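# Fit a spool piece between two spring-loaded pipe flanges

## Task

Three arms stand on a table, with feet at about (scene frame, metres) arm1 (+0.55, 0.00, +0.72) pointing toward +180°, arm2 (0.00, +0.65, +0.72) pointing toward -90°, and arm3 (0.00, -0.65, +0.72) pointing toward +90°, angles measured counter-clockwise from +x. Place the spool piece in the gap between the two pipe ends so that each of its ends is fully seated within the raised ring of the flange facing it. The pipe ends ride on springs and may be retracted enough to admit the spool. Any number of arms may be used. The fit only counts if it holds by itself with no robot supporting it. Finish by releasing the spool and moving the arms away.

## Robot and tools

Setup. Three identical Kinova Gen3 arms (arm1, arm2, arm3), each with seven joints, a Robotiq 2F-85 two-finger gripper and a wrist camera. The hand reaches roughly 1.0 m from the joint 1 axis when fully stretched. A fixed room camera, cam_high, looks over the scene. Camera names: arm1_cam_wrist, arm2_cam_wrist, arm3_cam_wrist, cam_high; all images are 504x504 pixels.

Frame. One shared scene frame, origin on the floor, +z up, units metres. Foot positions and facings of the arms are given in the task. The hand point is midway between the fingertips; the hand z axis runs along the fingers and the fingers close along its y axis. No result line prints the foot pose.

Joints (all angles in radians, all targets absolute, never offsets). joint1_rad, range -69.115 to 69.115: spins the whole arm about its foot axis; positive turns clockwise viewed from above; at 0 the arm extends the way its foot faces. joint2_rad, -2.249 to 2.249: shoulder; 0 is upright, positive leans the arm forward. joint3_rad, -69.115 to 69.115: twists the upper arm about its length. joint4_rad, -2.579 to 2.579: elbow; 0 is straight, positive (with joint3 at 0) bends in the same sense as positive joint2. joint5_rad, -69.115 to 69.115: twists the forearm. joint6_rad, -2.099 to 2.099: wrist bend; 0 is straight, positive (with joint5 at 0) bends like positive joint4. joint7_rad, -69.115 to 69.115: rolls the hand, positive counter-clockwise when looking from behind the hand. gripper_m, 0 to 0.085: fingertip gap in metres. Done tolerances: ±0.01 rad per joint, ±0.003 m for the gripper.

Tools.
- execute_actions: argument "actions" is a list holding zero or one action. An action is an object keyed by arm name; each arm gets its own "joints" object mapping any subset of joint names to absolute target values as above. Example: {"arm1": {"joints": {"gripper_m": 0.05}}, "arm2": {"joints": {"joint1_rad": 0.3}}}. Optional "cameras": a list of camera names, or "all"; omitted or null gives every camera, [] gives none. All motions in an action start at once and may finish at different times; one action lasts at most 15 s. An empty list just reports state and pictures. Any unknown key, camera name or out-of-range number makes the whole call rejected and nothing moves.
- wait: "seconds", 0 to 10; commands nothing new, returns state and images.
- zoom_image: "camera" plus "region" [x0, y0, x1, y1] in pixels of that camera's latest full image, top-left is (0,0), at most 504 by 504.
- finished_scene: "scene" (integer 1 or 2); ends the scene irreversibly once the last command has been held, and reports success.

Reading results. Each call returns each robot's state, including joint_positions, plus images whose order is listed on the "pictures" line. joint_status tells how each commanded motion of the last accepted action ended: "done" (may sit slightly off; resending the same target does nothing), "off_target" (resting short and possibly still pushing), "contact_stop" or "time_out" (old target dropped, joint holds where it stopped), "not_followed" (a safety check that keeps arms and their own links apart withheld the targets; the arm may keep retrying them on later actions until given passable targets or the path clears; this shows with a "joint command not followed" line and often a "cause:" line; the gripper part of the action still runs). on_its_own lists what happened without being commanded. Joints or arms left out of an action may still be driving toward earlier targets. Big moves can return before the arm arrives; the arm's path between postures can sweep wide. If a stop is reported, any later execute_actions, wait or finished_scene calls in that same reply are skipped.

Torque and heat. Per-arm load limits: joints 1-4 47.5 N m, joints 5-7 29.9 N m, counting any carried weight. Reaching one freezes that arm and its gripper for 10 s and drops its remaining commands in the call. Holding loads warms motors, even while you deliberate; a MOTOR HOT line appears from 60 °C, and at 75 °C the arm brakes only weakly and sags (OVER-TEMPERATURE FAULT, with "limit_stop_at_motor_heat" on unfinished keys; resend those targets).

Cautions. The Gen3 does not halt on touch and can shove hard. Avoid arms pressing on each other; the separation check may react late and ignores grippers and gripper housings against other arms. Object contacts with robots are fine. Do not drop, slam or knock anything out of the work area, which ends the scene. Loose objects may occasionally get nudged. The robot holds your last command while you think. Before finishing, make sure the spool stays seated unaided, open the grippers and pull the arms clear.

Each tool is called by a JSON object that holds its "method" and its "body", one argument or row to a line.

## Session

{"method": "execute_actions", "body": {
  "actions": []
}}

Scene clock: 0.00 s.
Motor temperatures (°C, as the motors report them): arm1=[28 33 26 28 39 39 39] | arm2=[30 29 28 30 34 39 41] | arm3=[29 30 28 28 32 36 40]
arm1.joint_positions: joint1_rad=-0.008 joint2_rad=-0.395 joint3_rad=-0.076 joint4_rad=+1.511 joint5_rad=-0.033 joint6_rad=+2.022 joint7_rad=+1.478 gripper_m=+0.085
arm1.joint_status: not commanded
arm1.hand: x=+0.4353 y=-0.0021 z=+1.2621 quat_wxyz=(-0.002, +1.000, -0.003, -0.008) (m; scene frame)
arm2.joint_positions: joint1_rad=-0.008 joint2_rad=-0.399 joint3_rad=-0.077 joint4_rad=+1.514 joint5_rad=-0.032 joint6_rad=+2.022 joint7_rad=+1.479 gripper_m=+0.085
arm2.joint_status: not commanded
arm2.hand: x=-0.0019 y=+0.5302 z=+1.2624 quat_wxyz=(-0.003, -0.704, -0.710, +0.000) (m; scene frame)
arm3.joint_positions: joint1_rad=-0.012 joint2_rad=-0.398 joint3_rad=-0.074 joint4_rad=+1.511 joint5_rad=-0.031 joint6_rad=+2.026 joint7_rad=+1.477 gripper_m=+0.085
arm3.joint_status: not commanded
arm3.hand: x=-0.0003 y=-0.5312 z=+1.2374 quat_wxyz=(-0.004, +0.698, -0.716, +0.002) (m; scene frame)
pictures: arm1_cam_wrist, arm2_cam_wrist, arm3_cam_wrist, cam_high
Images, in order (width x height): arm1_cam_wrist 504x504, arm2_cam_wrist 504x504, arm3_cam_wrist 504x504, cam_high 504x504.

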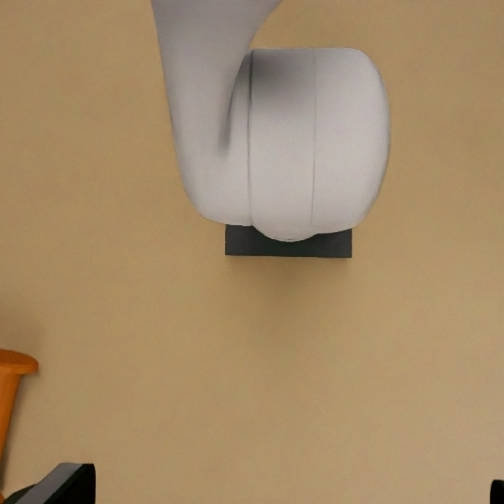

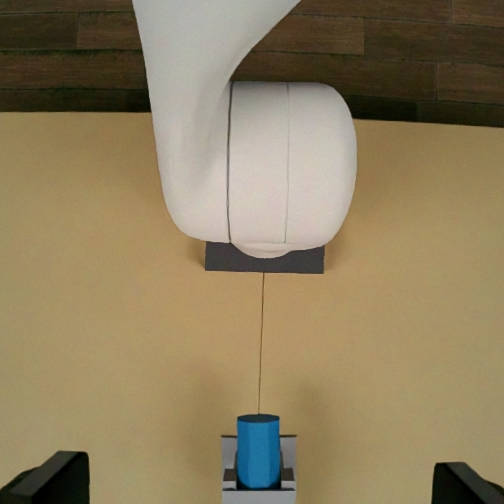

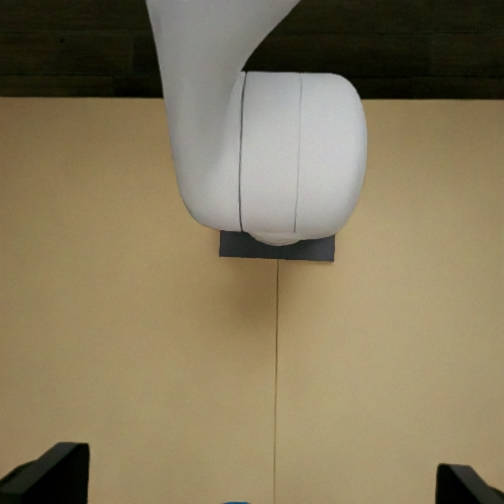

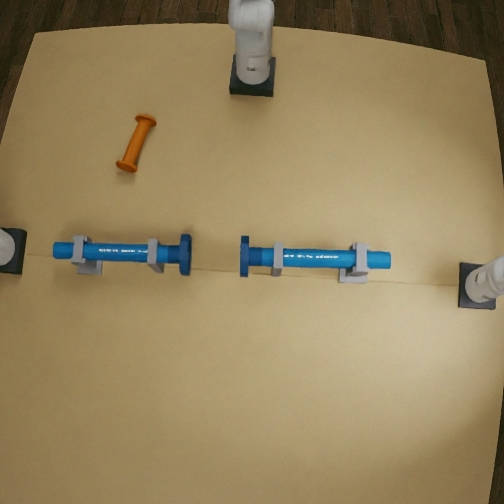

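{"method": "zoom_image", "body": {
  "camera": "cam_high",
  "region": [40, 100, 292, 300]
}}

{"method": "zoom_image", "body": {
  "camera": "cam_high",
  "region": [160, 200, 412, 320]
}}

Region (40, 100, 292, 300) of cam_high's 504x504 image, scaled by 2.000, with more detail than that image has; it fills the top 400 rows of this view, and the rest is white.

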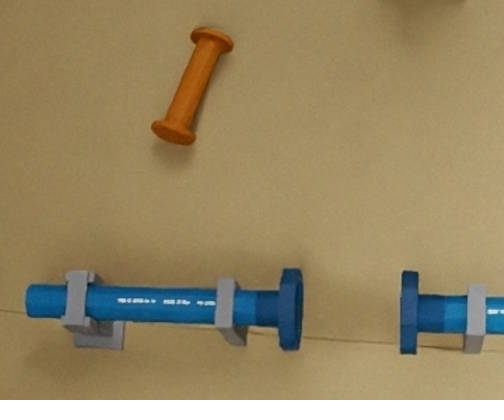

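Region (160, 200, 412, 320) of cam_high's 504x504 image, scaled by 2.000, with more detail than that image has; it fills the top 240 rows of this view, and the rest is white.

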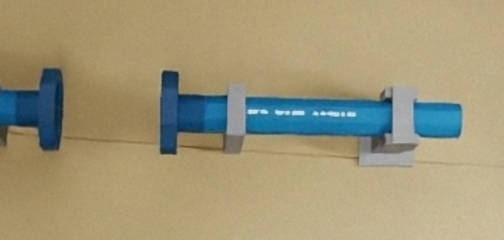

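{"method": "execute_actions", "body": {
  "actions": [
    {"arm1": {"joints": {"joint1_rad": 0.848, "joint2_rad": 0.420, "joint3_rad": 0.0, "joint4_rad": 2.182, "joint5_rad": 0.0, "joint6_rad": 0.539, "joint7_rad": 2.056, "gripper_m": 0.085}}, "arm2": {"joints": {"joint1_rad": -0.081, "joint2_rad": 0.411, "joint3_rad": 0.0, "joint4_rad": 1.738, "joint5_rad": 0.0, "joint6_rad": 0.966, "joint7_rad": 1.534, "gripper_m": 0.085}}, "arm3": {"joints": {"joint1_rad": -0.028, "joint2_rad": 0.538, "joint3_rad": 0.0, "joint4_rad": 1.430, "joint5_rad": 0.0, "joint6_rad": 1.146, "joint7_rad": 1.60, "gripper_m": 0.085}}}
  ]
}}

Scene clock: 8.13 s.
Motor temperatures (°C, as the motors report them): arm1=[28 33 26 28 39 39 39] | arm2=[30 29 28 30 34 39 41] | arm3=[29 30 28 28 32 36 40]
arm1.joint_positions: joint1_rad=+0.848 joint2_rad=+0.420 joint3_rad=+0.000 joint4_rad=+2.182 joint5_rad=+0.000 joint6_rad=+0.539 joint7_rad=+2.056 gripper_m=+0.085
arm1.joint_status: all done
arm1.hand: x=+0.3507 y=+0.2669 z=+0.8526 quat_wxyz=(-0.002, +0.983, -0.183, -0.007) (m; scene frame)
arm2.joint_positions: joint1_rad=-0.081 joint2_rad=+0.411 joint3_rad=+0.000 joint4_rad=+1.738 joint5_rad=+0.000 joint6_rad=+0.966 joint7_rad=+1.534 gripper_m=+0.085
arm2.joint_status: all done
arm2.hand: x=+0.0130 y=+0.2100 z=+0.9506 quat_wxyz=(-0.012, -0.689, -0.725, +0.007) (m; scene frame)
arm3.joint_positions: joint1_rad=-0.028 joint2_rad=+0.538 joint3_rad=+0.000 joint4_rad=+1.430 joint5_rad=+0.000 joint6_rad=+1.146 joint7_rad=+1.600 gripper_m=+0.085
arm3.joint_status: all done
arm3.hand: x=+0.0223 y=-0.1362 z=+0.9509 quat_wxyz=(-0.013, +0.718, -0.696, -0.007) (m; scene frame)
pictures: arm1_cam_wrist, arm2_cam_wrist, arm3_cam_wrist, cam_high
Images, in order (width x height): arm1_cam_wrist 504x504, arm2_cam_wrist 504x504, arm3_cam_wrist 504x504, cam_high 504x504.

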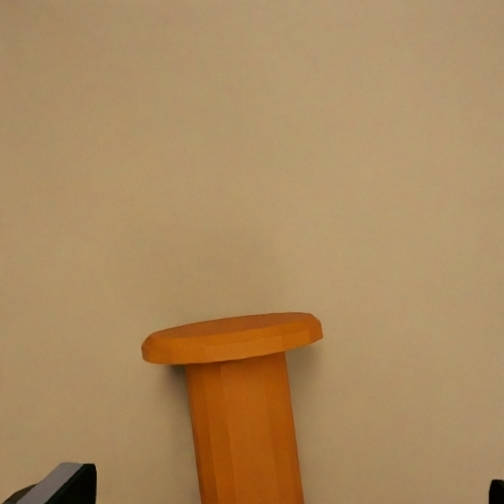

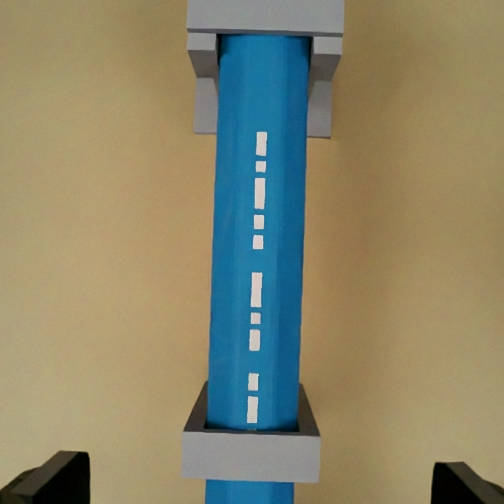

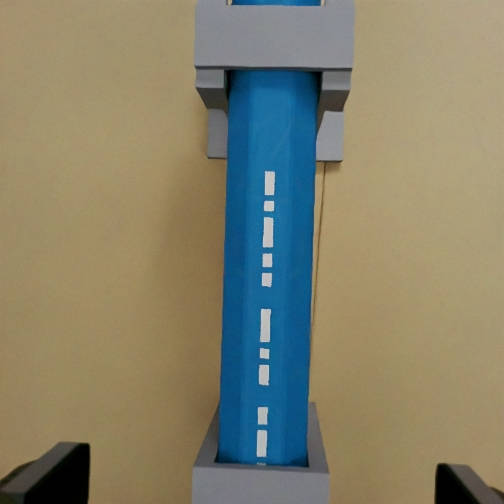

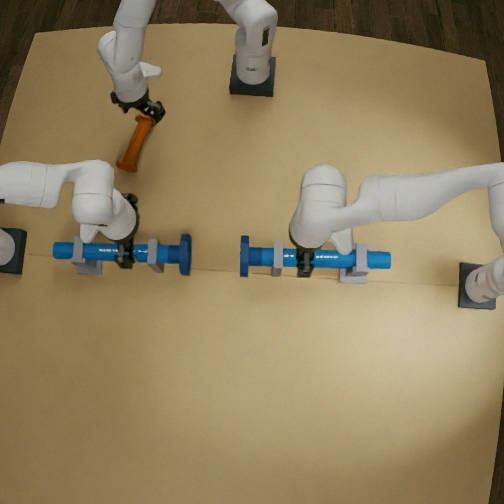

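{"method": "zoom_image", "body": {
  "camera": "cam_high",
  "region": [40, 200, 292, 320]
}}

Region (40, 200, 292, 320) of cam_high's 504x504 image, scaled by 2.000, with more detail than that image has; it fills the top 240 rows of this view, and the rest is white.

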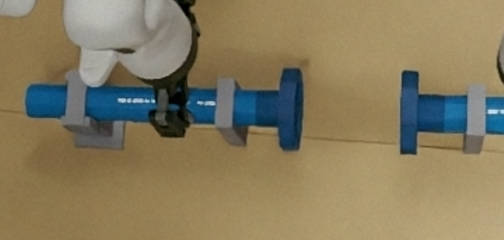

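{"method": "execute_actions", "body": {
  "actions": [
    {"arm1": {"joints": {"joint1_rad": 0.8246, "joint2_rad": 0.602, "joint4_rad": 2.104, "joint6_rad": 0.4357, "joint7_rad": 2.13, "gripper_m": 0.085}}, "arm2": {"joints": {"joint2_rad": 0.569, "joint4_rad": 1.8637, "joint6_rad": 0.6822, "gripper_m": 0.085}}, "arm3": {"joints": {"joint2_rad": 0.6558, "joint4_rad": 1.5719, "joint6_rad": 0.8863, "gripper_m": 0.085}}}
  ]
}}

Scene clock: 13.33 s.
Motor temperatures (°C, as the motors report them): arm1=[28 33 26 28 39 39 39] | arm2=[30 29 28 30 34 39 41] | arm3=[29 30 28 28 32 36 40]
arm1.joint_positions: joint1_rad=+0.825 joint2_rad=+0.602 joint3_rad=+0.000 joint4_rad=+2.104 joint5_rad=+0.000 joint6_rad=+0.436 joint7_rad=+2.130 gripper_m=+0.085
arm1.joint_status: all done
arm1.hand: x=+0.3184 y=+0.2902 z=+0.8005 quat_wxyz=(-0.002, +0.991, -0.135, -0.007) (m; scene frame)
arm2.joint_positions: joint1_rad=-0.081 joint2_rad=+0.569 joint3_rad=+0.000 joint4_rad=+1.864 joint5_rad=+0.000 joint6_rad=+0.682 joint7_rad=+1.534 gripper_m=+0.085
arm2.joint_status: all done
arm2.hand: x=+0.0135 y=+0.2099 z=+0.8526 quat_wxyz=(-0.012, -0.689, -0.725, +0.007) (m; scene frame)
arm3.joint_positions: joint1_rad=-0.028 joint2_rad=+0.656 joint3_rad=+0.000 joint4_rad=+1.572 joint5_rad=+0.000 joint6_rad=+0.886 joint7_rad=+1.600 gripper_m=+0.085
arm3.joint_status: all done
arm3.hand: x=+0.0231 y=-0.1360 z=+0.8527 quat_wxyz=(-0.013, +0.718, -0.696, -0.007) (m; scene frame)
pictures: arm1_cam_wrist, arm2_cam_wrist, arm3_cam_wrist, cam_high
Images, in order (width x height): arm1_cam_wrist 504x504, arm2_cam_wrist 504x504, arm3_cam_wrist 504x504, cam_high 504x504.

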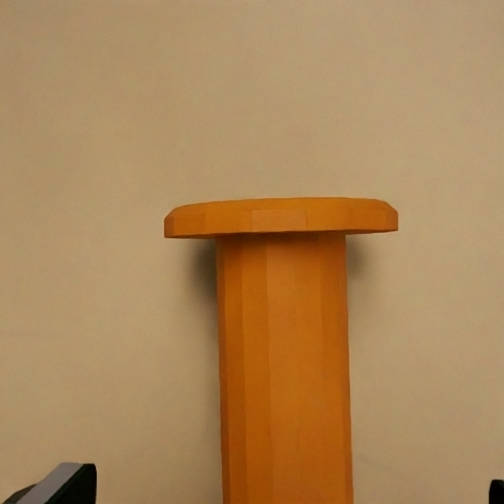

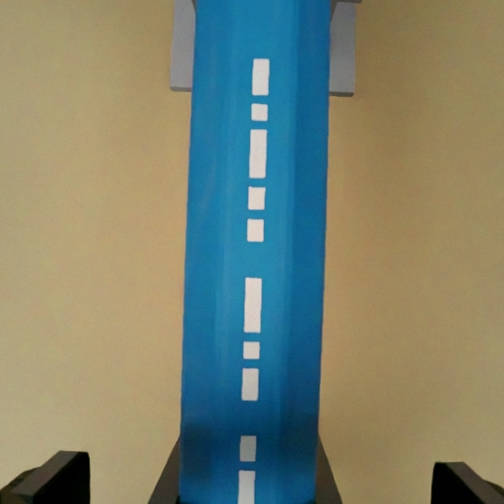

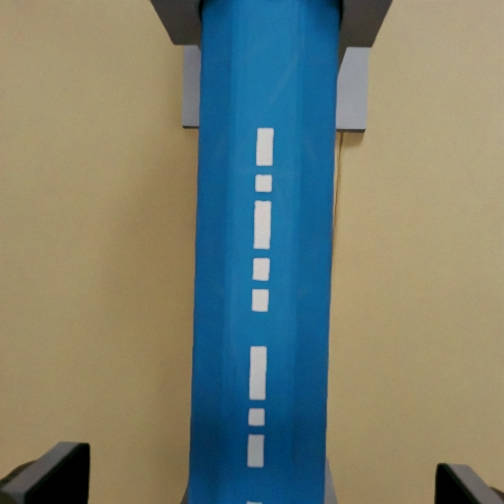

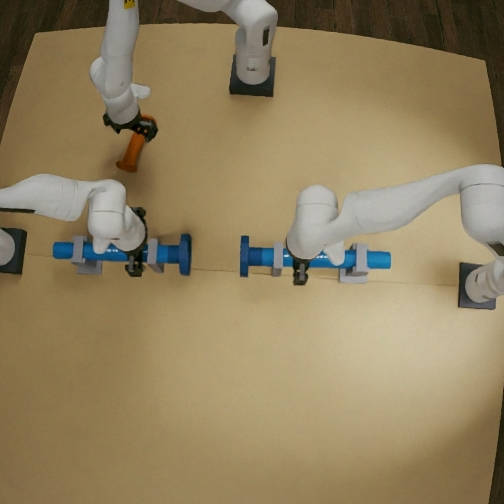

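{"method": "execute_actions", "body": {
  "actions": [
    {"arm1": {"joints": {"joint2_rad": 0.7435, "joint4_rad": 2.1206, "joint6_rad": 0.2775, "gripper_m": 0.085}}, "arm2": {"joints": {"gripper_m": 0.0}}, "arm3": {"joints": {"gripper_m": 0.0}}}
  ]
}}

Scene clock: 15.80 s.
Motor temperatures (°C, as the motors report them): arm1=[28 33 26 28 39 39 39] | arm2=[30 29 28 30 34 39 41] | arm3=[29 31 28 28 32 36 40]
arm1.joint_positions: joint1_rad=+0.825 joint2_rad=+0.743 joint3_rad=+0.000 joint4_rad=+2.121 joint5_rad=+0.000 joint6_rad=+0.277 joint7_rad=+2.130 gripper_m=+0.085
arm1.joint_status: all done
arm1.hand: x=+0.3177 y=+0.2905 z=+0.7460 quat_wxyz=(-0.002, +0.991, -0.135, -0.007) (m; scene frame)
arm2.joint_positions: joint1_rad=-0.081 joint2_rad=+0.569 joint3_rad=+0.000 joint4_rad=+1.864 joint5_rad=+0.000 joint6_rad=+0.682 joint7_rad=+1.534 gripper_m=+0.000
arm2.joint_status: all done
arm2.hand: x=+0.0135 y=+0.2099 z=+0.8525 quat_wxyz=(-0.012, -0.689, -0.725, +0.007) (m; scene frame)
arm3.joint_positions: joint1_rad=-0.028 joint2_rad=+0.656 joint3_rad=+0.000 joint4_rad=+1.572 joint5_rad=+0.000 joint6_rad=+0.886 joint7_rad=+1.600 gripper_m=+0.000
arm3.joint_status: all done
arm3.hand: x=+0.0231 y=-0.1360 z=+0.8527 quat_wxyz=(-0.013, +0.718, -0.696, -0.007) (m; scene frame)
pictures: arm1_cam_wrist, arm2_cam_wrist, arm3_cam_wrist, cam_high
Images, in order (width x height): arm1_cam_wrist 504x504, arm2_cam_wrist 504x504, arm3_cam_wrist 504x504, cam_high 504x504.

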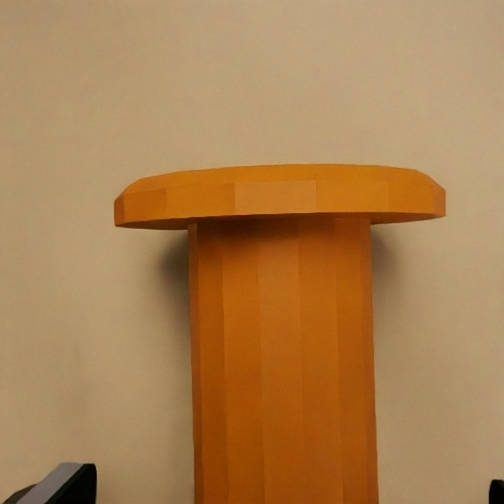

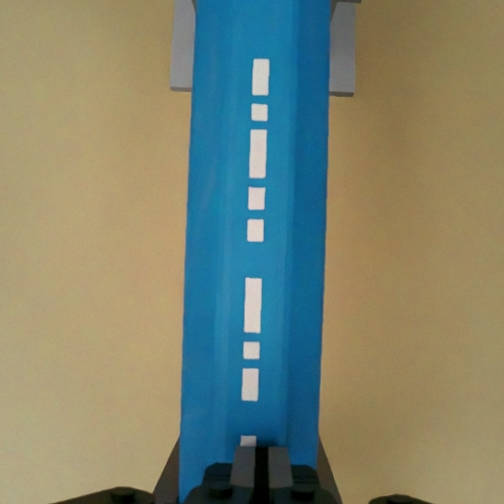

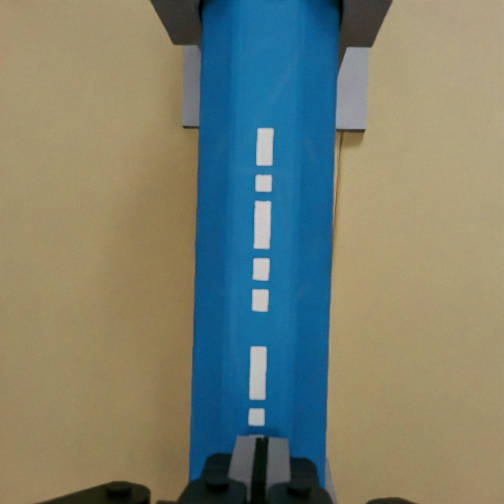

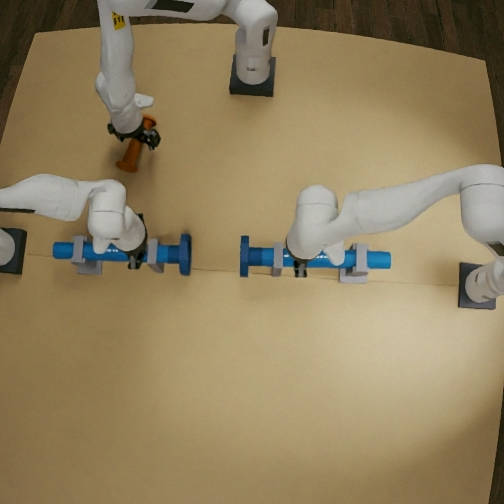

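{"method": "execute_actions", "body": {
  "actions": [
    {"arm1": {"joints": {"gripper_m": 0.0}}, "arm2": {"joints": {"gripper_m": 0.085}}, "arm3": {"joints": {"gripper_m": 0.085}}}
  ],
  "cameras": ["arm1_cam_wrist"]
}}

Scene clock: 17.77 s.
Motor temperatures (°C, as the motors report them): arm1=[28 33 26 28 39 39 39] | arm2=[30 29 28 30 34 39 41] | arm3=[29 31 28 28 32 36 40]
arm1.joint_positions: joint1_rad=+0.825 joint2_rad=+0.742 joint3_rad=+0.000 joint4_rad=+2.121 joint5_rad=+0.000 joint6_rad=+0.278 joint7_rad=+2.130 gripper_m=+0.034
arm1.joint_status: gripper_m off_target (ended at +0.034, target +0.000)
arm1.hand: x=+0.3175 y=+0.2908 z=+0.7465 quat_wxyz=(-0.002, +0.991, -0.135, -0.007) (m; scene frame)
arm2.joint_positions: joint1_rad=-0.081 joint2_rad=+0.569 joint3_rad=+0.000 joint4_rad=+1.864 joint5_rad=+0.000 joint6_rad=+0.682 joint7_rad=+1.534 gripper_m=+0.085
arm2.joint_status: all done
arm2.hand: x=+0.0135 y=+0.2099 z=+0.8525 quat_wxyz=(-0.012, -0.689, -0.725, +0.007) (m; scene frame)
arm3.joint_positions: joint1_rad=-0.028 joint2_rad=+0.656 joint3_rad=+0.000 joint4_rad=+1.572 joint5_rad=+0.000 joint6_rad=+0.886 joint7_rad=+1.600 gripper_m=+0.085
arm3.joint_status: all done
arm3.hand: x=+0.0231 y=-0.1360 z=+0.8527 quat_wxyz=(-0.013, +0.718, -0.696, -0.007) (m; scene frame)
pictures: arm1_cam_wrist
Images, in order (width x height): arm1_cam_wrist 504x504.

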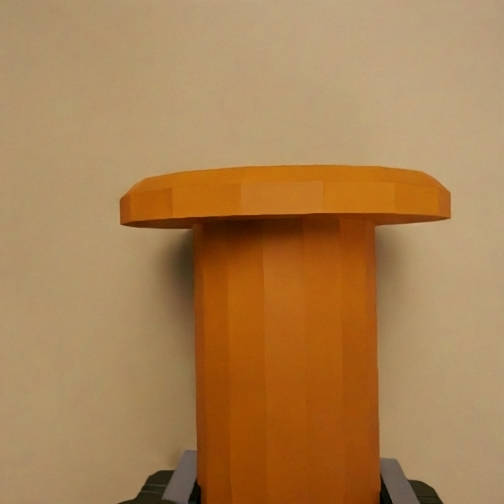

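{"method": "execute_actions", "body": {
  "actions": [
    {"arm1": {"joints": {"joint1_rad": 0.025, "joint2_rad": 0.6584, "joint4_rad": 1.3684, "joint6_rad": 1.1148, "joint7_rad": 3.20, "gripper_m": 0.0}}, "arm2": {"joints": {"joint2_rad": 0.6579, "joint4_rad": 1.8968, "joint6_rad": 0.5603, "gripper_m": 0.085}}, "arm3": {"joints": {"joint2_rad": 0.7253, "joint4_rad": 1.6121, "joint6_rad": 0.7766, "gripper_m": 0.085}}}
  ]
}}

Scene clock: 24.60 s.
Motor temperatures (°C, as the motors report them): arm1=[28 33 26 28 39 39 39] | arm2=[30 29 28 30 34 39 41] | arm3=[29 31 28 28 32 36 40]
arm1.joint_positions: joint1_rad=+0.410 joint2_rad=+0.707 joint3_rad=+0.000 joint4_rad=+1.735 joint5_rad=+0.000 joint6_rad=+0.716 joint7_rad=+2.686 gripper_m=+0.034
arm1.joint_status: joint1_rad time_out (moved -0.414 of -0.800); joint2_rad time_out (moved -0.035 of -0.084); joint4_rad time_out (moved -0.386 of -0.752); joint6_rad time_out (moved +0.439 of +0.837); joint7_rad time_out (moved +0.556 of +1.070); gripper_m off_target (ended at +0.034, target +0.000)
arm1.hand: x=+0.1302 y=+0.2124 z=+0.8202 quat_wxyz=(+0.001, +0.939, +0.343, +0.001) (m; scene frame)
arm2.joint_positions: joint1_rad=-0.081 joint2_rad=+0.658 joint3_rad=+0.000 joint4_rad=+1.897 joint5_rad=+0.000 joint6_rad=+0.560 joint7_rad=+1.534 gripper_m=+0.085
arm2.joint_status: all done
arm2.hand: x=+0.0137 y=+0.2099 z=+0.8079 quat_wxyz=(-0.012, -0.689, -0.725, +0.007) (m; scene frame)
arm3.joint_positions: joint1_rad=-0.028 joint2_rad=+0.725 joint3_rad=+0.000 joint4_rad=+1.612 joint5_rad=+0.000 joint6_rad=+0.777 joint7_rad=+1.600 gripper_m=+0.085
arm3.joint_status: all done
arm3.hand: x=+0.0234 y=-0.1359 z=+0.8079 quat_wxyz=(-0.013, +0.718, -0.696, -0.007) (m; scene frame)
pictures: arm1_cam_wrist, arm2_cam_wrist, arm3_cam_wrist, cam_high
joint command not followed: on one or more control steps a check withheld the commanded joint targets of the arm1 arm, and it was not sent them on those steps.
cause: the commanded joint targets would bring a part of the robot too close to another arm; next, command targets that bring no part of the robot closer to that arm.
Images, in order (width x height): arm1_cam_wrist 504x504, arm2_cam_wrist 504x504, arm3_cam_wrist 504x504, cam_high 504x504.

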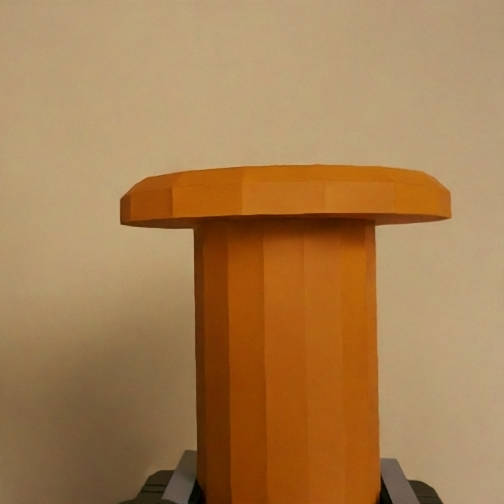

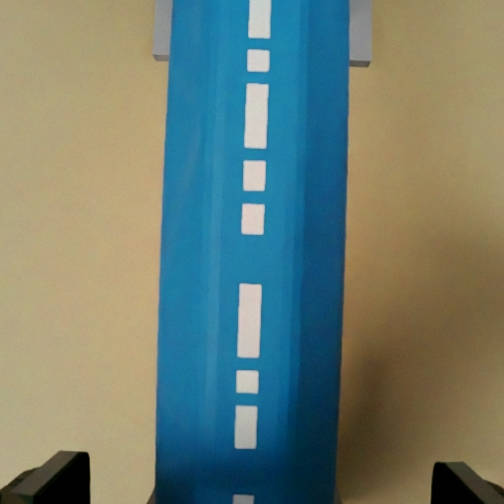

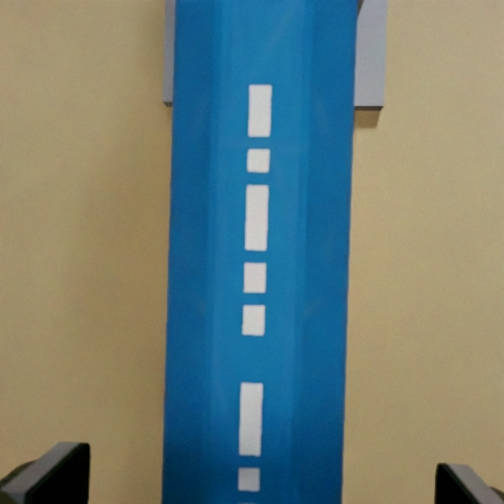

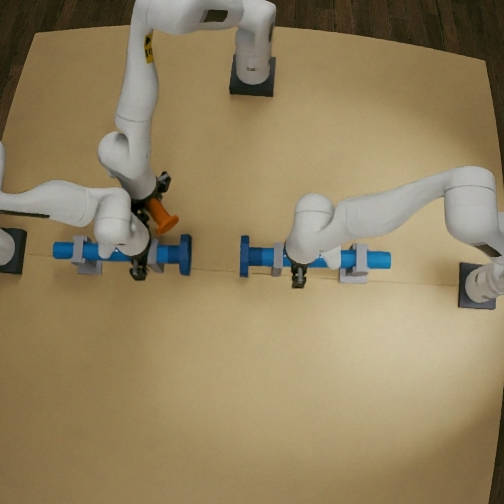

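{"method": "execute_actions", "body": {
  "actions": [
    {"arm1": {"joints": {"joint1_rad": 0.025, "joint2_rad": 0.2459, "joint4_rad": 1.9888, "joint6_rad": 0.9069, "joint7_rad": 3.20, "gripper_m": 0.0}}, "arm2": {"joints": {"gripper_m": 0.0}}, "arm3": {"joints": {"gripper_m": 0.0}}}
  ]
}}

Scene clock: 26.97 s.
Motor temperatures (°C, as the motors report them): arm1=[28 33 26 28 39 39 39] | arm2=[30 29 28 30 34 39 41] | arm3=[29 31 28 28 32 36 40]
arm1.joint_positions: joint1_rad=+0.025 joint2_rad=+0.247 joint3_rad=+0.000 joint4_rad=+1.990 joint5_rad=+0.000 joint6_rad=+0.907 joint7_rad=+3.200 gripper_m=+0.034
arm1.joint_status: gripper_m off_target (ended at +0.034, target +0.000); the others done
arm1.hand: x=+0.2040 y=+0.0345 z=+0.9525 quat_wxyz=(-0.006, +0.697, +0.717, -0.002) (m; scene frame)
arm2.joint_positions: joint1_rad=-0.078 joint2_rad=+0.656 joint3_rad=+0.003 joint4_rad=+1.898 joint5_rad=+0.002 joint6_rad=+0.562 joint7_rad=+1.534 gripper_m=+0.038
arm2.joint_status: gripper_m off_target (ended at +0.038, target +0.000)
arm2.hand: x=+0.0107 y=+0.2102 z=+0.8088 quat_wxyz=(-0.011, -0.690, -0.724, +0.008) (m; scene frame)
arm3.joint_positions: joint1_rad=-0.027 joint2_rad=+0.724 joint3_rad=+0.001 joint4_rad=+1.612 joint5_rad=+0.001 joint6_rad=+0.777 joint7_rad=+1.600 gripper_m=+0.038
arm3.joint_status: gripper_m off_target (ended at +0.038, target +0.000)
arm3.hand: x=+0.0246 y=-0.1359 z=+0.8086 quat_wxyz=(-0.014, +0.718, -0.696, -0.007) (m; scene frame)
pictures: arm1_cam_wrist, arm2_cam_wrist, arm3_cam_wrist, cam_high
Images, in order (width x height): arm1_cam_wrist 504x504, arm2_cam_wrist 504x504, arm3_cam_wrist 504x504, cam_high 504x504.

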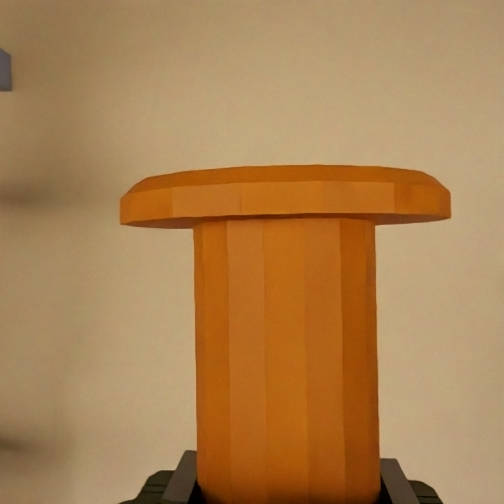

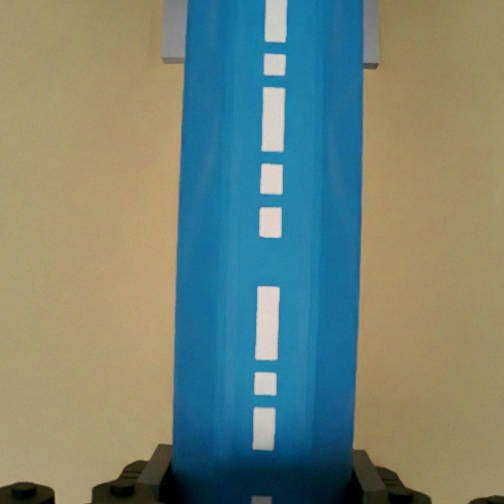

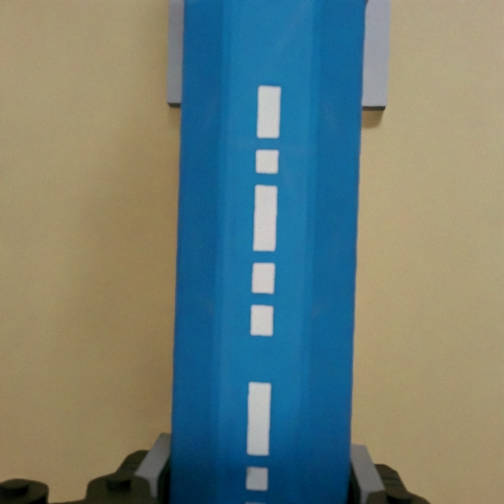

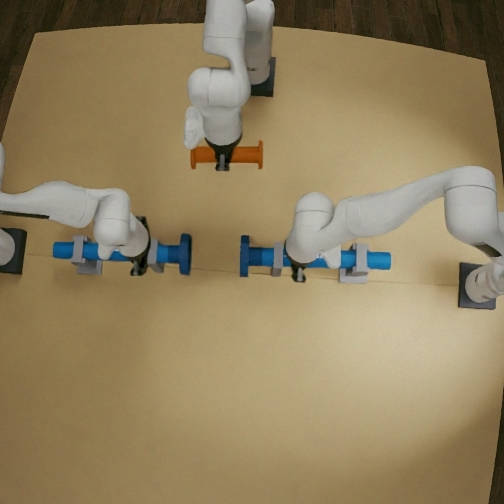

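{"method": "execute_actions", "body": {
  "actions": [
    {"arm1": {"joints": {"joint1_rad": 0.025, "joint2_rad": 0.6584, "joint4_rad": 1.3684, "joint6_rad": 1.1148, "joint7_rad": 3.21, "gripper_m": 0.0}}, "arm2": {"joints": {"joint1_rad": -0.080, "joint2_rad": 0.6285, "joint4_rad": 1.9662, "joint6_rad": 0.5212, "gripper_m": 0.0}}, "arm3": {"joints": {"joint1_rad": -0.0254, "joint2_rad": 0.6903, "joint4_rad": 1.6871, "joint6_rad": 0.7356, "gripper_m": 0.0}}}
  ],
  "cameras": ["arm1_cam_wrist", "cam_high"]
}}

Scene clock: 30.60 s.
Motor temperatures (°C, as the motors report them): arm1=[28 33 26 28 39 39 39] | arm2=[30 30 28 30 34 39 41] | arm3=[29 31 28 28 32 36 40]
arm1.joint_positions: joint1_rad=+0.025 joint2_rad=+0.660 joint3_rad=+0.000 joint4_rad=+1.369 joint5_rad=+0.000 joint6_rad=+1.115 joint7_rad=+3.210 gripper_m=+0.034
arm1.joint_status: gripper_m off_target (ended at +0.034, target +0.000); the others done
arm1.hand: x=+0.0142 y=+0.0402 z=+0.9345 quat_wxyz=(-0.006, +0.693, +0.721, -0.002) (m; scene frame)
arm2.joint_positions: joint1_rad=-0.078 joint2_rad=+0.630 joint3_rad=+0.002 joint4_rad=+1.957 joint5_rad=+0.001 joint6_rad=+0.512 joint7_rad=+1.534 gripper_m=+0.038
arm2.joint_status: gripper_m off_target (ended at +0.038, target +0.000); the others done
arm2.hand: x=+0.0101 y=+0.2227 z=+0.8097 quat_wxyz=(-0.017, -0.690, -0.724, +0.013) (m; scene frame)
arm3.joint_positions: joint1_rad=-0.025 joint2_rad=+0.693 joint3_rad=+0.000 joint4_rad=+1.678 joint5_rad=+0.001 joint6_rad=+0.726 joint7_rad=+1.601 gripper_m=+0.038
arm3.joint_status: gripper_m off_target (ended at +0.038, target +0.000); the others done
arm3.hand: x=+0.0250 y=-0.1487 z=+0.8094 quat_wxyz=(-0.019, +0.717, -0.696, -0.013) (m; scene frame)
pictures: arm1_cam_wrist, cam_high
Images, in order (width x height): arm1_cam_wrist 504x504, cam_high 504x504.

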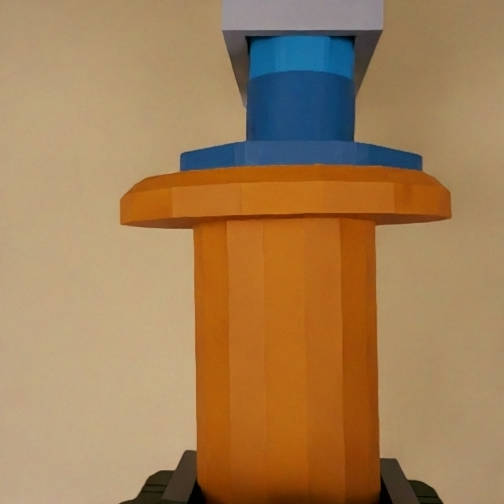

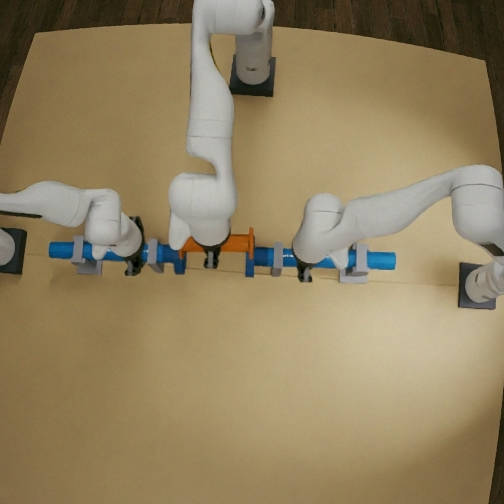

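{"method": "execute_actions", "body": {
  "actions": [
    {"arm1": {"joints": {"joint2_rad": 0.704, "joint4_rad": 1.4437, "joint6_rad": 0.9963, "gripper_m": 0.0}}, "arm2": {"joints": {"joint2_rad": 0.6204, "joint4_rad": 1.9867, "joint6_rad": 0.509, "gripper_m": 0.0}}, "arm3": {"joints": {"joint2_rad": 0.6803, "joint4_rad": 1.7095, "joint6_rad": 0.7232, "gripper_m": 0.0}}}
  ],
  "cameras": ["arm1_cam_wrist", "cam_high"]
}}

Scene clock: 34.87 s.
Motor temperatures (°C, as the motors report them): arm1=[28 33 26 28 39 39 39] | arm2=[30 30 28 30 34 39 41] | arm3=[29 31 28 28 32 36 40]
arm1.joint_positions: joint1_rad=+0.025 joint2_rad=+0.706 joint3_rad=+0.000 joint4_rad=+1.445 joint5_rad=+0.000 joint6_rad=+0.996 joint7_rad=+3.210 gripper_m=+0.034
arm1.joint_status: gripper_m off_target (ended at +0.034, target +0.000); the others done
arm1.hand: x=+0.0183 y=+0.0403 z=+0.8893 quat_wxyz=(-0.005, +0.693, +0.721, -0.001) (m; scene frame)
arm2.joint_positions: joint1_rad=-0.078 joint2_rad=+0.625 joint3_rad=+0.002 joint4_rad=+1.970 joint5_rad=+0.001 joint6_rad=+0.494 joint7_rad=+1.534 gripper_m=+0.038
arm2.joint_status: joint4_rad time_out (moved +0.013 of +0.030); joint6_rad time_out (moved -0.018 of -0.003); gripper_m off_target (ended at +0.038, target +0.000); the others done
arm2.hand: x=+0.0101 y=+0.2235 z=+0.8097 quat_wxyz=(-0.021, -0.690, -0.723, +0.016) (m; scene frame)
arm3.joint_positions: joint1_rad=-0.025 joint2_rad=+0.687 joint3_rad=+0.000 joint4_rad=+1.693 joint5_rad=+0.001 joint6_rad=+0.707 joint7_rad=+1.601 gripper_m=+0.038
arm3.joint_status: joint4_rad time_out (moved +0.015 of +0.031); joint6_rad time_out (moved -0.019 of -0.003); gripper_m off_target (ended at +0.038, target +0.000); the others done
arm3.hand: x=+0.0251 y=-0.1493 z=+0.8094 quat_wxyz=(-0.023, +0.717, -0.696, -0.017) (m; scene frame)
pictures: arm1_cam_wrist, cam_high
Images, in order (width x height): arm1_cam_wrist 504x504, cam_high 504x504.

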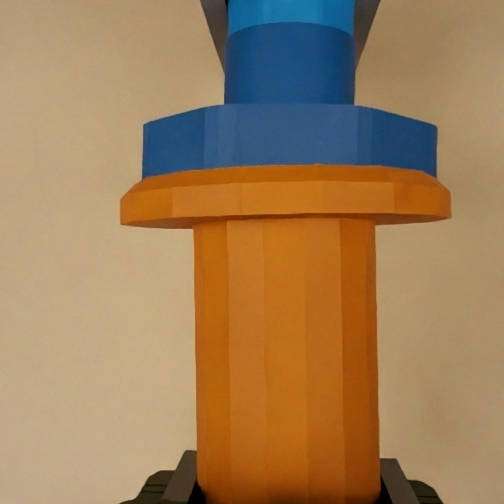

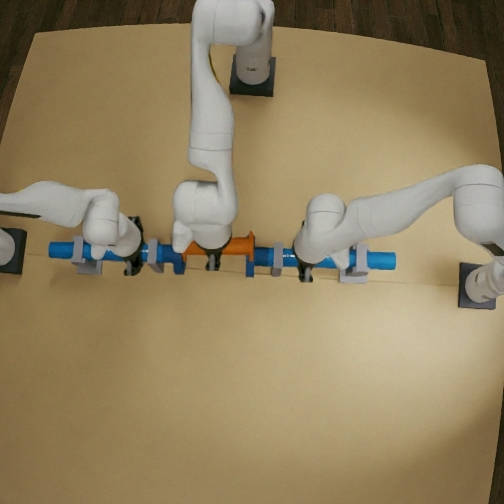

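{"method": "zoom_image", "body": {
  "camera": "cam_high",
  "region": [160, 215, 286, 299]
}}

Region (160, 215, 286, 299) of cam_high's 504x504 image, scaled by 4.000, with more detail than that image has.

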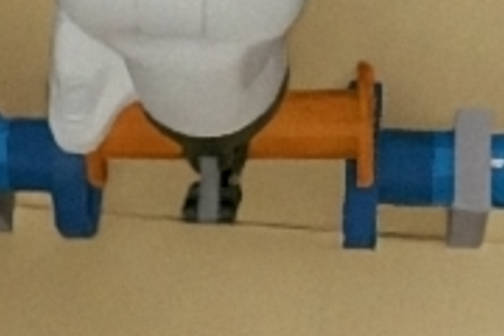

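{"method": "zoom_image", "body": {
  "camera": "cam_high",
  "region": [225, 225, 288, 288]
}}

Region (225, 225, 288, 288) of cam_high's 504x504 image, scaled by 8.000, with more detail than that image has.

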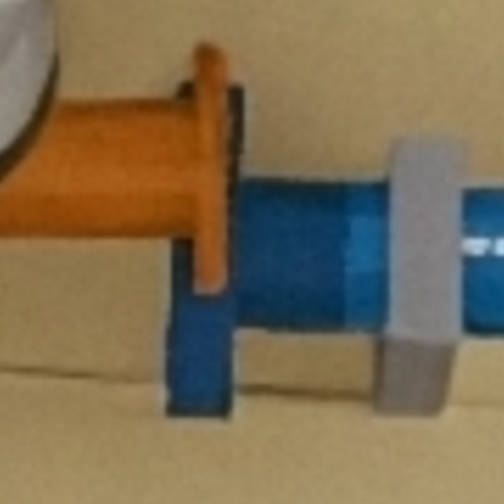

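{"method": "execute_actions", "body": {
  "actions": [],
  "cameras": ["arm2_cam_wrist", "arm3_cam_wrist", "cam_high"]
}}

Scene clock: 39.90 s.
Motor temperatures (°C, as the motors report them): arm1=[28 33 26 28 39 39 39] | arm2=[30 30 28 30 34 39 41] | arm3=[29 31 28 28 32 36 40]
arm1.joint_positions: joint1_rad=+0.025 joint2_rad=+0.706 joint3_rad=+0.000 joint4_rad=+1.445 joint5_rad=+0.000 joint6_rad=+0.996 joint7_rad=+3.210 gripper_m=+0.034
arm1.joint_status: gripper_m off_target (ended at +0.034, target +0.000); the others done
arm1.hand: x=+0.0183 y=+0.0403 z=+0.8893 quat_wxyz=(-0.005, +0.693, +0.721, -0.001) (m; scene frame)
arm2.joint_positions: joint1_rad=-0.078 joint2_rad=+0.625 joint3_rad=+0.002 joint4_rad=+1.970 joint5_rad=+0.001 joint6_rad=+0.494 joint7_rad=+1.534 gripper_m=+0.038
arm2.joint_status: joint4_rad time_out (moved +0.013 of +0.030); joint6_rad time_out (moved -0.018 of -0.003); gripper_m off_target (ended at +0.038, target +0.000); the others done
arm2.hand: x=+0.0101 y=+0.2235 z=+0.8097 quat_wxyz=(-0.021, -0.690, -0.723, +0.016) (m; scene frame)
arm3.joint_positions: joint1_rad=-0.025 joint2_rad=+0.687 joint3_rad=+0.000 joint4_rad=+1.693 joint5_rad=+0.001 joint6_rad=+0.707 joint7_rad=+1.601 gripper_m=+0.038
arm3.joint_status: joint4_rad time_out (moved +0.015 of +0.031); joint6_rad time_out (moved -0.019 of -0.003); gripper_m off_target (ended at +0.038, target +0.000); the others done
arm3.hand: x=+0.0251 y=-0.1493 z=+0.8094 quat_wxyz=(-0.023, +0.717, -0.696, -0.017) (m; scene frame)
pictures: arm2_cam_wrist, arm3_cam_wrist, cam_high
Images, in order (width x height): arm2_cam_wrist 504x504, arm3_cam_wrist 504x504, cam_high 504x504.

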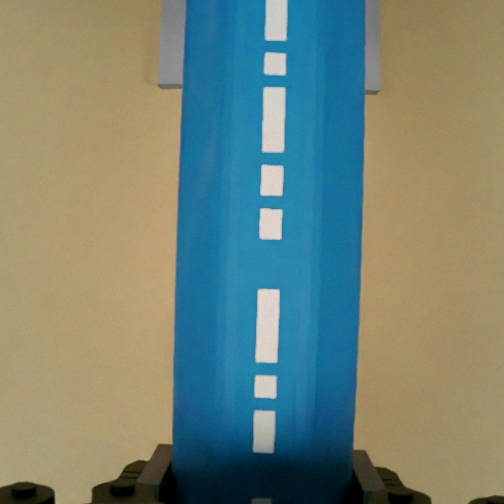

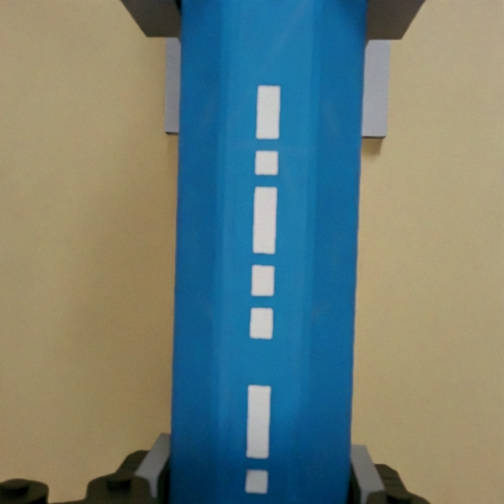

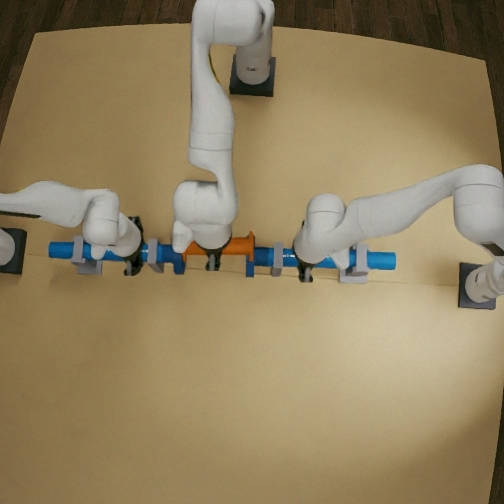

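{"method": "execute_actions", "body": {
  "actions": [
    {"arm1": {"joints": {"joint2_rad": 0.7289, "joint4_rad": 1.4718, "joint6_rad": 0.9463, "gripper_m": 0.0}}, "arm2": {"joints": {"gripper_m": 0.0}}, "arm3": {"joints": {"gripper_m": 0.0}}}
  ],
  "cameras": ["arm1_cam_wrist", "cam_high"]
}}

Scene clock: 41.17 s.
Motor temperatures (°C, as the motors report them): arm1=[28 33 26 28 39 39 39] | arm2=[30 30 28 30 34 39 41] | arm3=[29 31 28 28 32 36 40]
arm1.joint_positions: joint1_rad=+0.027 joint2_rad=+0.720 joint3_rad=+0.001 joint4_rad=+1.470 joint5_rad=+0.000 joint6_rad=+0.949 joint7_rad=+3.211 gripper_m=+0.034
arm1.joint_status: gripper_m off_target (ended at +0.034, target +0.000); the others done
arm1.hand: x=+0.0181 y=+0.0416 z=+0.8755 quat_wxyz=(-0.008, +0.694, +0.720, -0.004) (m; scene frame)
arm2.joint_positions: joint1_rad=-0.078 joint2_rad=+0.625 joint3_rad=+0.002 joint4_rad=+1.970 joint5_rad=+0.001 joint6_rad=+0.494 joint7_rad=+1.534 gripper_m=+0.038
arm2.joint_status: gripper_m off_target (ended at +0.038, target +0.000)
arm2.hand: x=+0.0101 y=+0.2235 z=+0.8097 quat_wxyz=(-0.021, -0.690, -0.723, +0.016) (m; scene frame)
arm3.joint_positions: joint1_rad=-0.026 joint2_rad=+0.688 joint3_rad=+0.000 joint4_rad=+1.693 joint5_rad=+0.001 joint6_rad=+0.706 joint7_rad=+1.601 gripper_m=+0.038
arm3.joint_status: gripper_m off_target (ended at +0.038, target +0.000)
arm3.hand: x=+0.0249 y=-0.1495 z=+0.8086 quat_wxyz=(-0.023, +0.718, -0.696, -0.016) (m; scene frame)
pictures: arm1_cam_wrist, cam_high
Images, in order (width x height): arm1_cam_wrist 504x504, cam_high 504x504.

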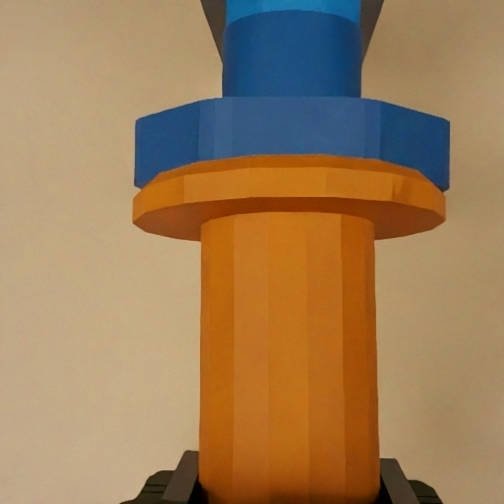

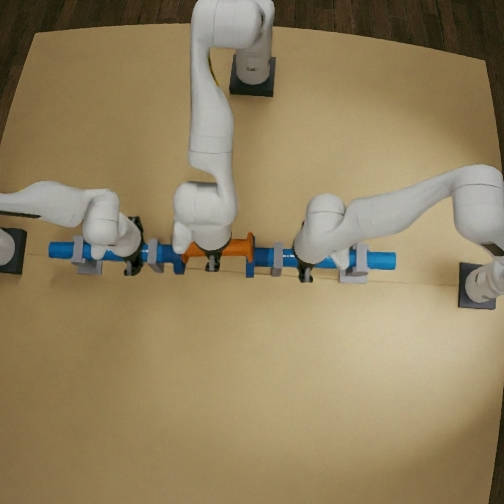

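{"method": "zoom_image", "body": {
  "camera": "cam_high",
  "region": [160, 225, 223, 288]
}}

{"method": "zoom_image", "body": {
  "camera": "cam_high",
  "region": [225, 225, 288, 288]
}}

Region (160, 225, 223, 288) of cam_high's 504x504 image, scaled by 8.000, with more detail than that image has.

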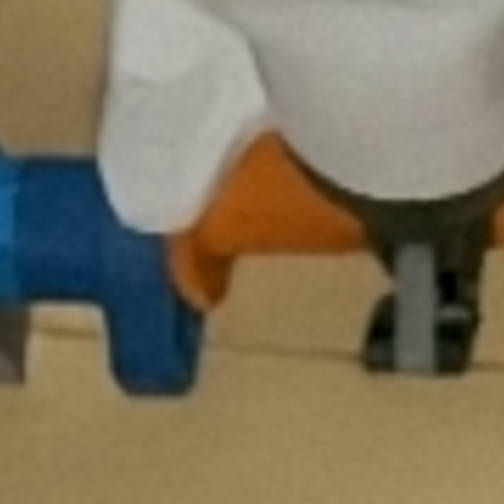

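Region (225, 225, 288, 288) of cam_high's 504x504 image, scaled by 8.000, with more detail than that image has.

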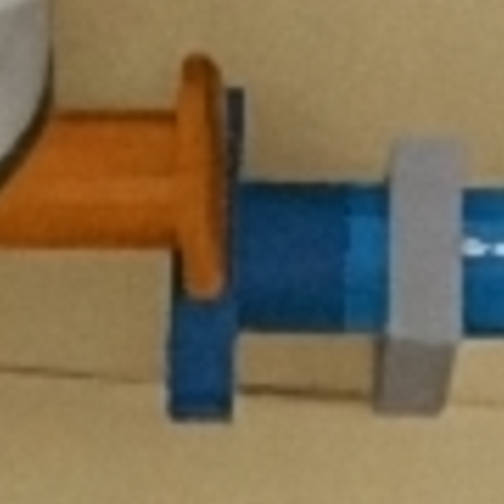

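{"method": "execute_actions", "body": {
  "actions": [
    {"arm1": {"joints": {"joint1_rad": 0.036, "joint2_rad": 0.706, "joint4_rad": 1.445, "joint6_rad": 0.996, "gripper_m": 0.0}}, "arm2": {"joints": {"gripper_m": 0.0}}, "arm3": {"joints": {"gripper_m": 0.0}}}
  ],
  "cameras": ["arm1_cam_wrist"]
}}

Scene clock: 45.43 s.
Motor temperatures (°C, as the motors report them): arm1=[28 33 26 28 39 39 39] | arm2=[30 30 28 30 34 39 41] | arm3=[29 31 28 28 32 36 40]
arm1.joint_positions: joint1_rad=+0.036 joint2_rad=+0.708 joint3_rad=+0.000 joint4_rad=+1.446 joint5_rad=+0.000 joint6_rad=+0.996 joint7_rad=+3.210 gripper_m=+0.034
arm1.joint_status: gripper_m off_target (ended at +0.034, target +0.000); the others done
arm1.hand: x=+0.0196 y=+0.0461 z=+0.8879 quat_wxyz=(-0.004, +0.697, +0.717, +0.000) (m; scene frame)
arm2.joint_positions: joint1_rad=-0.078 joint2_rad=+0.625 joint3_rad=+0.002 joint4_rad=+1.970 joint5_rad=+0.001 joint6_rad=+0.494 joint7_rad=+1.534 gripper_m=+0.038
arm2.joint_status: gripper_m off_target (ended at +0.038, target +0.000)
arm2.hand: x=+0.0101 y=+0.2235 z=+0.8097 quat_wxyz=(-0.021, -0.690, -0.723, +0.016) (m; scene frame)
arm3.joint_positions: joint1_rad=-0.025 joint2_rad=+0.687 joint3_rad=+0.000 joint4_rad=+1.693 joint5_rad=+0.001 joint6_rad=+0.707 joint7_rad=+1.601 gripper_m=+0.038
arm3.joint_status: gripper_m off_target (ended at +0.038, target +0.000)
arm3.hand: x=+0.0250 y=-0.1493 z=+0.8094 quat_wxyz=(-0.023, +0.717, -0.696, -0.017) (m; scene frame)
pictures: arm1_cam_wrist
Images, in order (width x height): arm1_cam_wrist 504x504.

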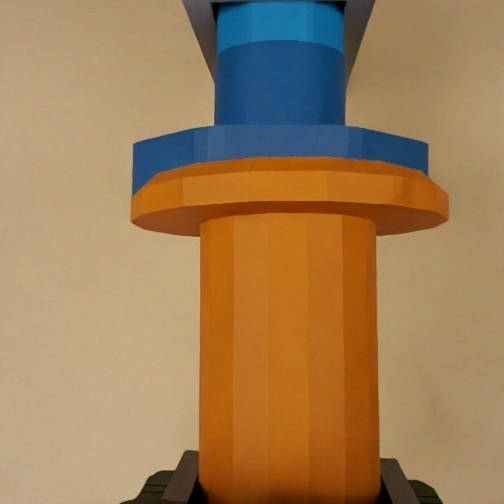

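{"method": "execute_actions", "body": {
  "actions": [
    {"arm1": {"joints": {"joint2_rad": 0.7289, "joint4_rad": 1.4718, "joint6_rad": 0.9463, "gripper_m": 0.0}}, "arm2": {"joints": {"gripper_m": 0.0}}, "arm3": {"joints": {"gripper_m": 0.0}}}
  ],
  "cameras": ["arm1_cam_wrist", "cam_high"]
}}

Scene clock: 48.33 s.
Motor temperatures (°C, as the motors report them): arm1=[28 34 26 28 39 39 39] | arm2=[30 30 28 30 34 39 41] | arm3=[29 31 28 28 32 36 40]
arm1.joint_positions: joint1_rad=+0.037 joint2_rad=+0.721 joint3_rad=+0.000 joint4_rad=+1.470 joint5_rad=-0.001 joint6_rad=+0.948 joint7_rad=+3.210 gripper_m=+0.034
arm1.joint_status: gripper_m off_target (ended at +0.034, target +0.000); the others done
arm1.hand: x=+0.0188 y=+0.0462 z=+0.8746 quat_wxyz=(-0.007, +0.698, +0.716, -0.004) (m; scene frame)
arm2.joint_positions: joint1_rad=-0.078 joint2_rad=+0.625 joint3_rad=+0.002 joint4_rad=+1.970 joint5_rad=+0.001 joint6_rad=+0.494 joint7_rad=+1.534 gripper_m=+0.038
arm2.joint_status: gripper_m off_target (ended at +0.038, target +0.000)
arm2.hand: x=+0.0101 y=+0.2235 z=+0.8097 quat_wxyz=(-0.021, -0.690, -0.723, +0.016) (m; scene frame)
arm3.joint_positions: joint1_rad=-0.026 joint2_rad=+0.688 joint3_rad=+0.000 joint4_rad=+1.693 joint5_rad=+0.001 joint6_rad=+0.707 joint7_rad=+1.601 gripper_m=+0.038
arm3.joint_status: gripper_m off_target (ended at +0.038, target +0.000)
arm3.hand: x=+0.0249 y=-0.1495 z=+0.8086 quat_wxyz=(-0.023, +0.718, -0.696, -0.016) (m; scene frame)
pictures: arm1_cam_wrist, cam_high
Images, in order (width x height): arm1_cam_wrist 504x504, cam_high 504x504.

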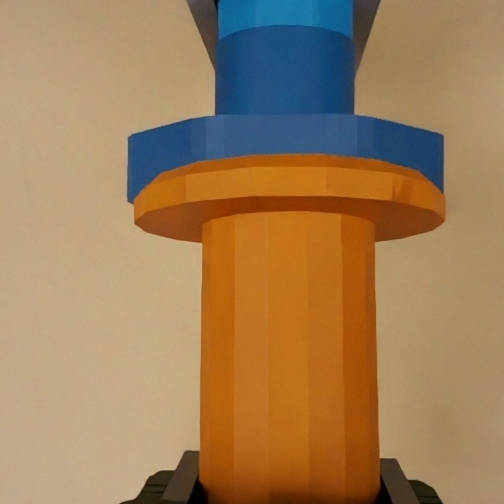

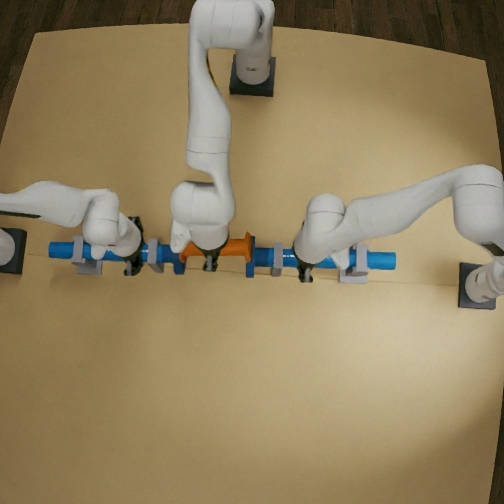

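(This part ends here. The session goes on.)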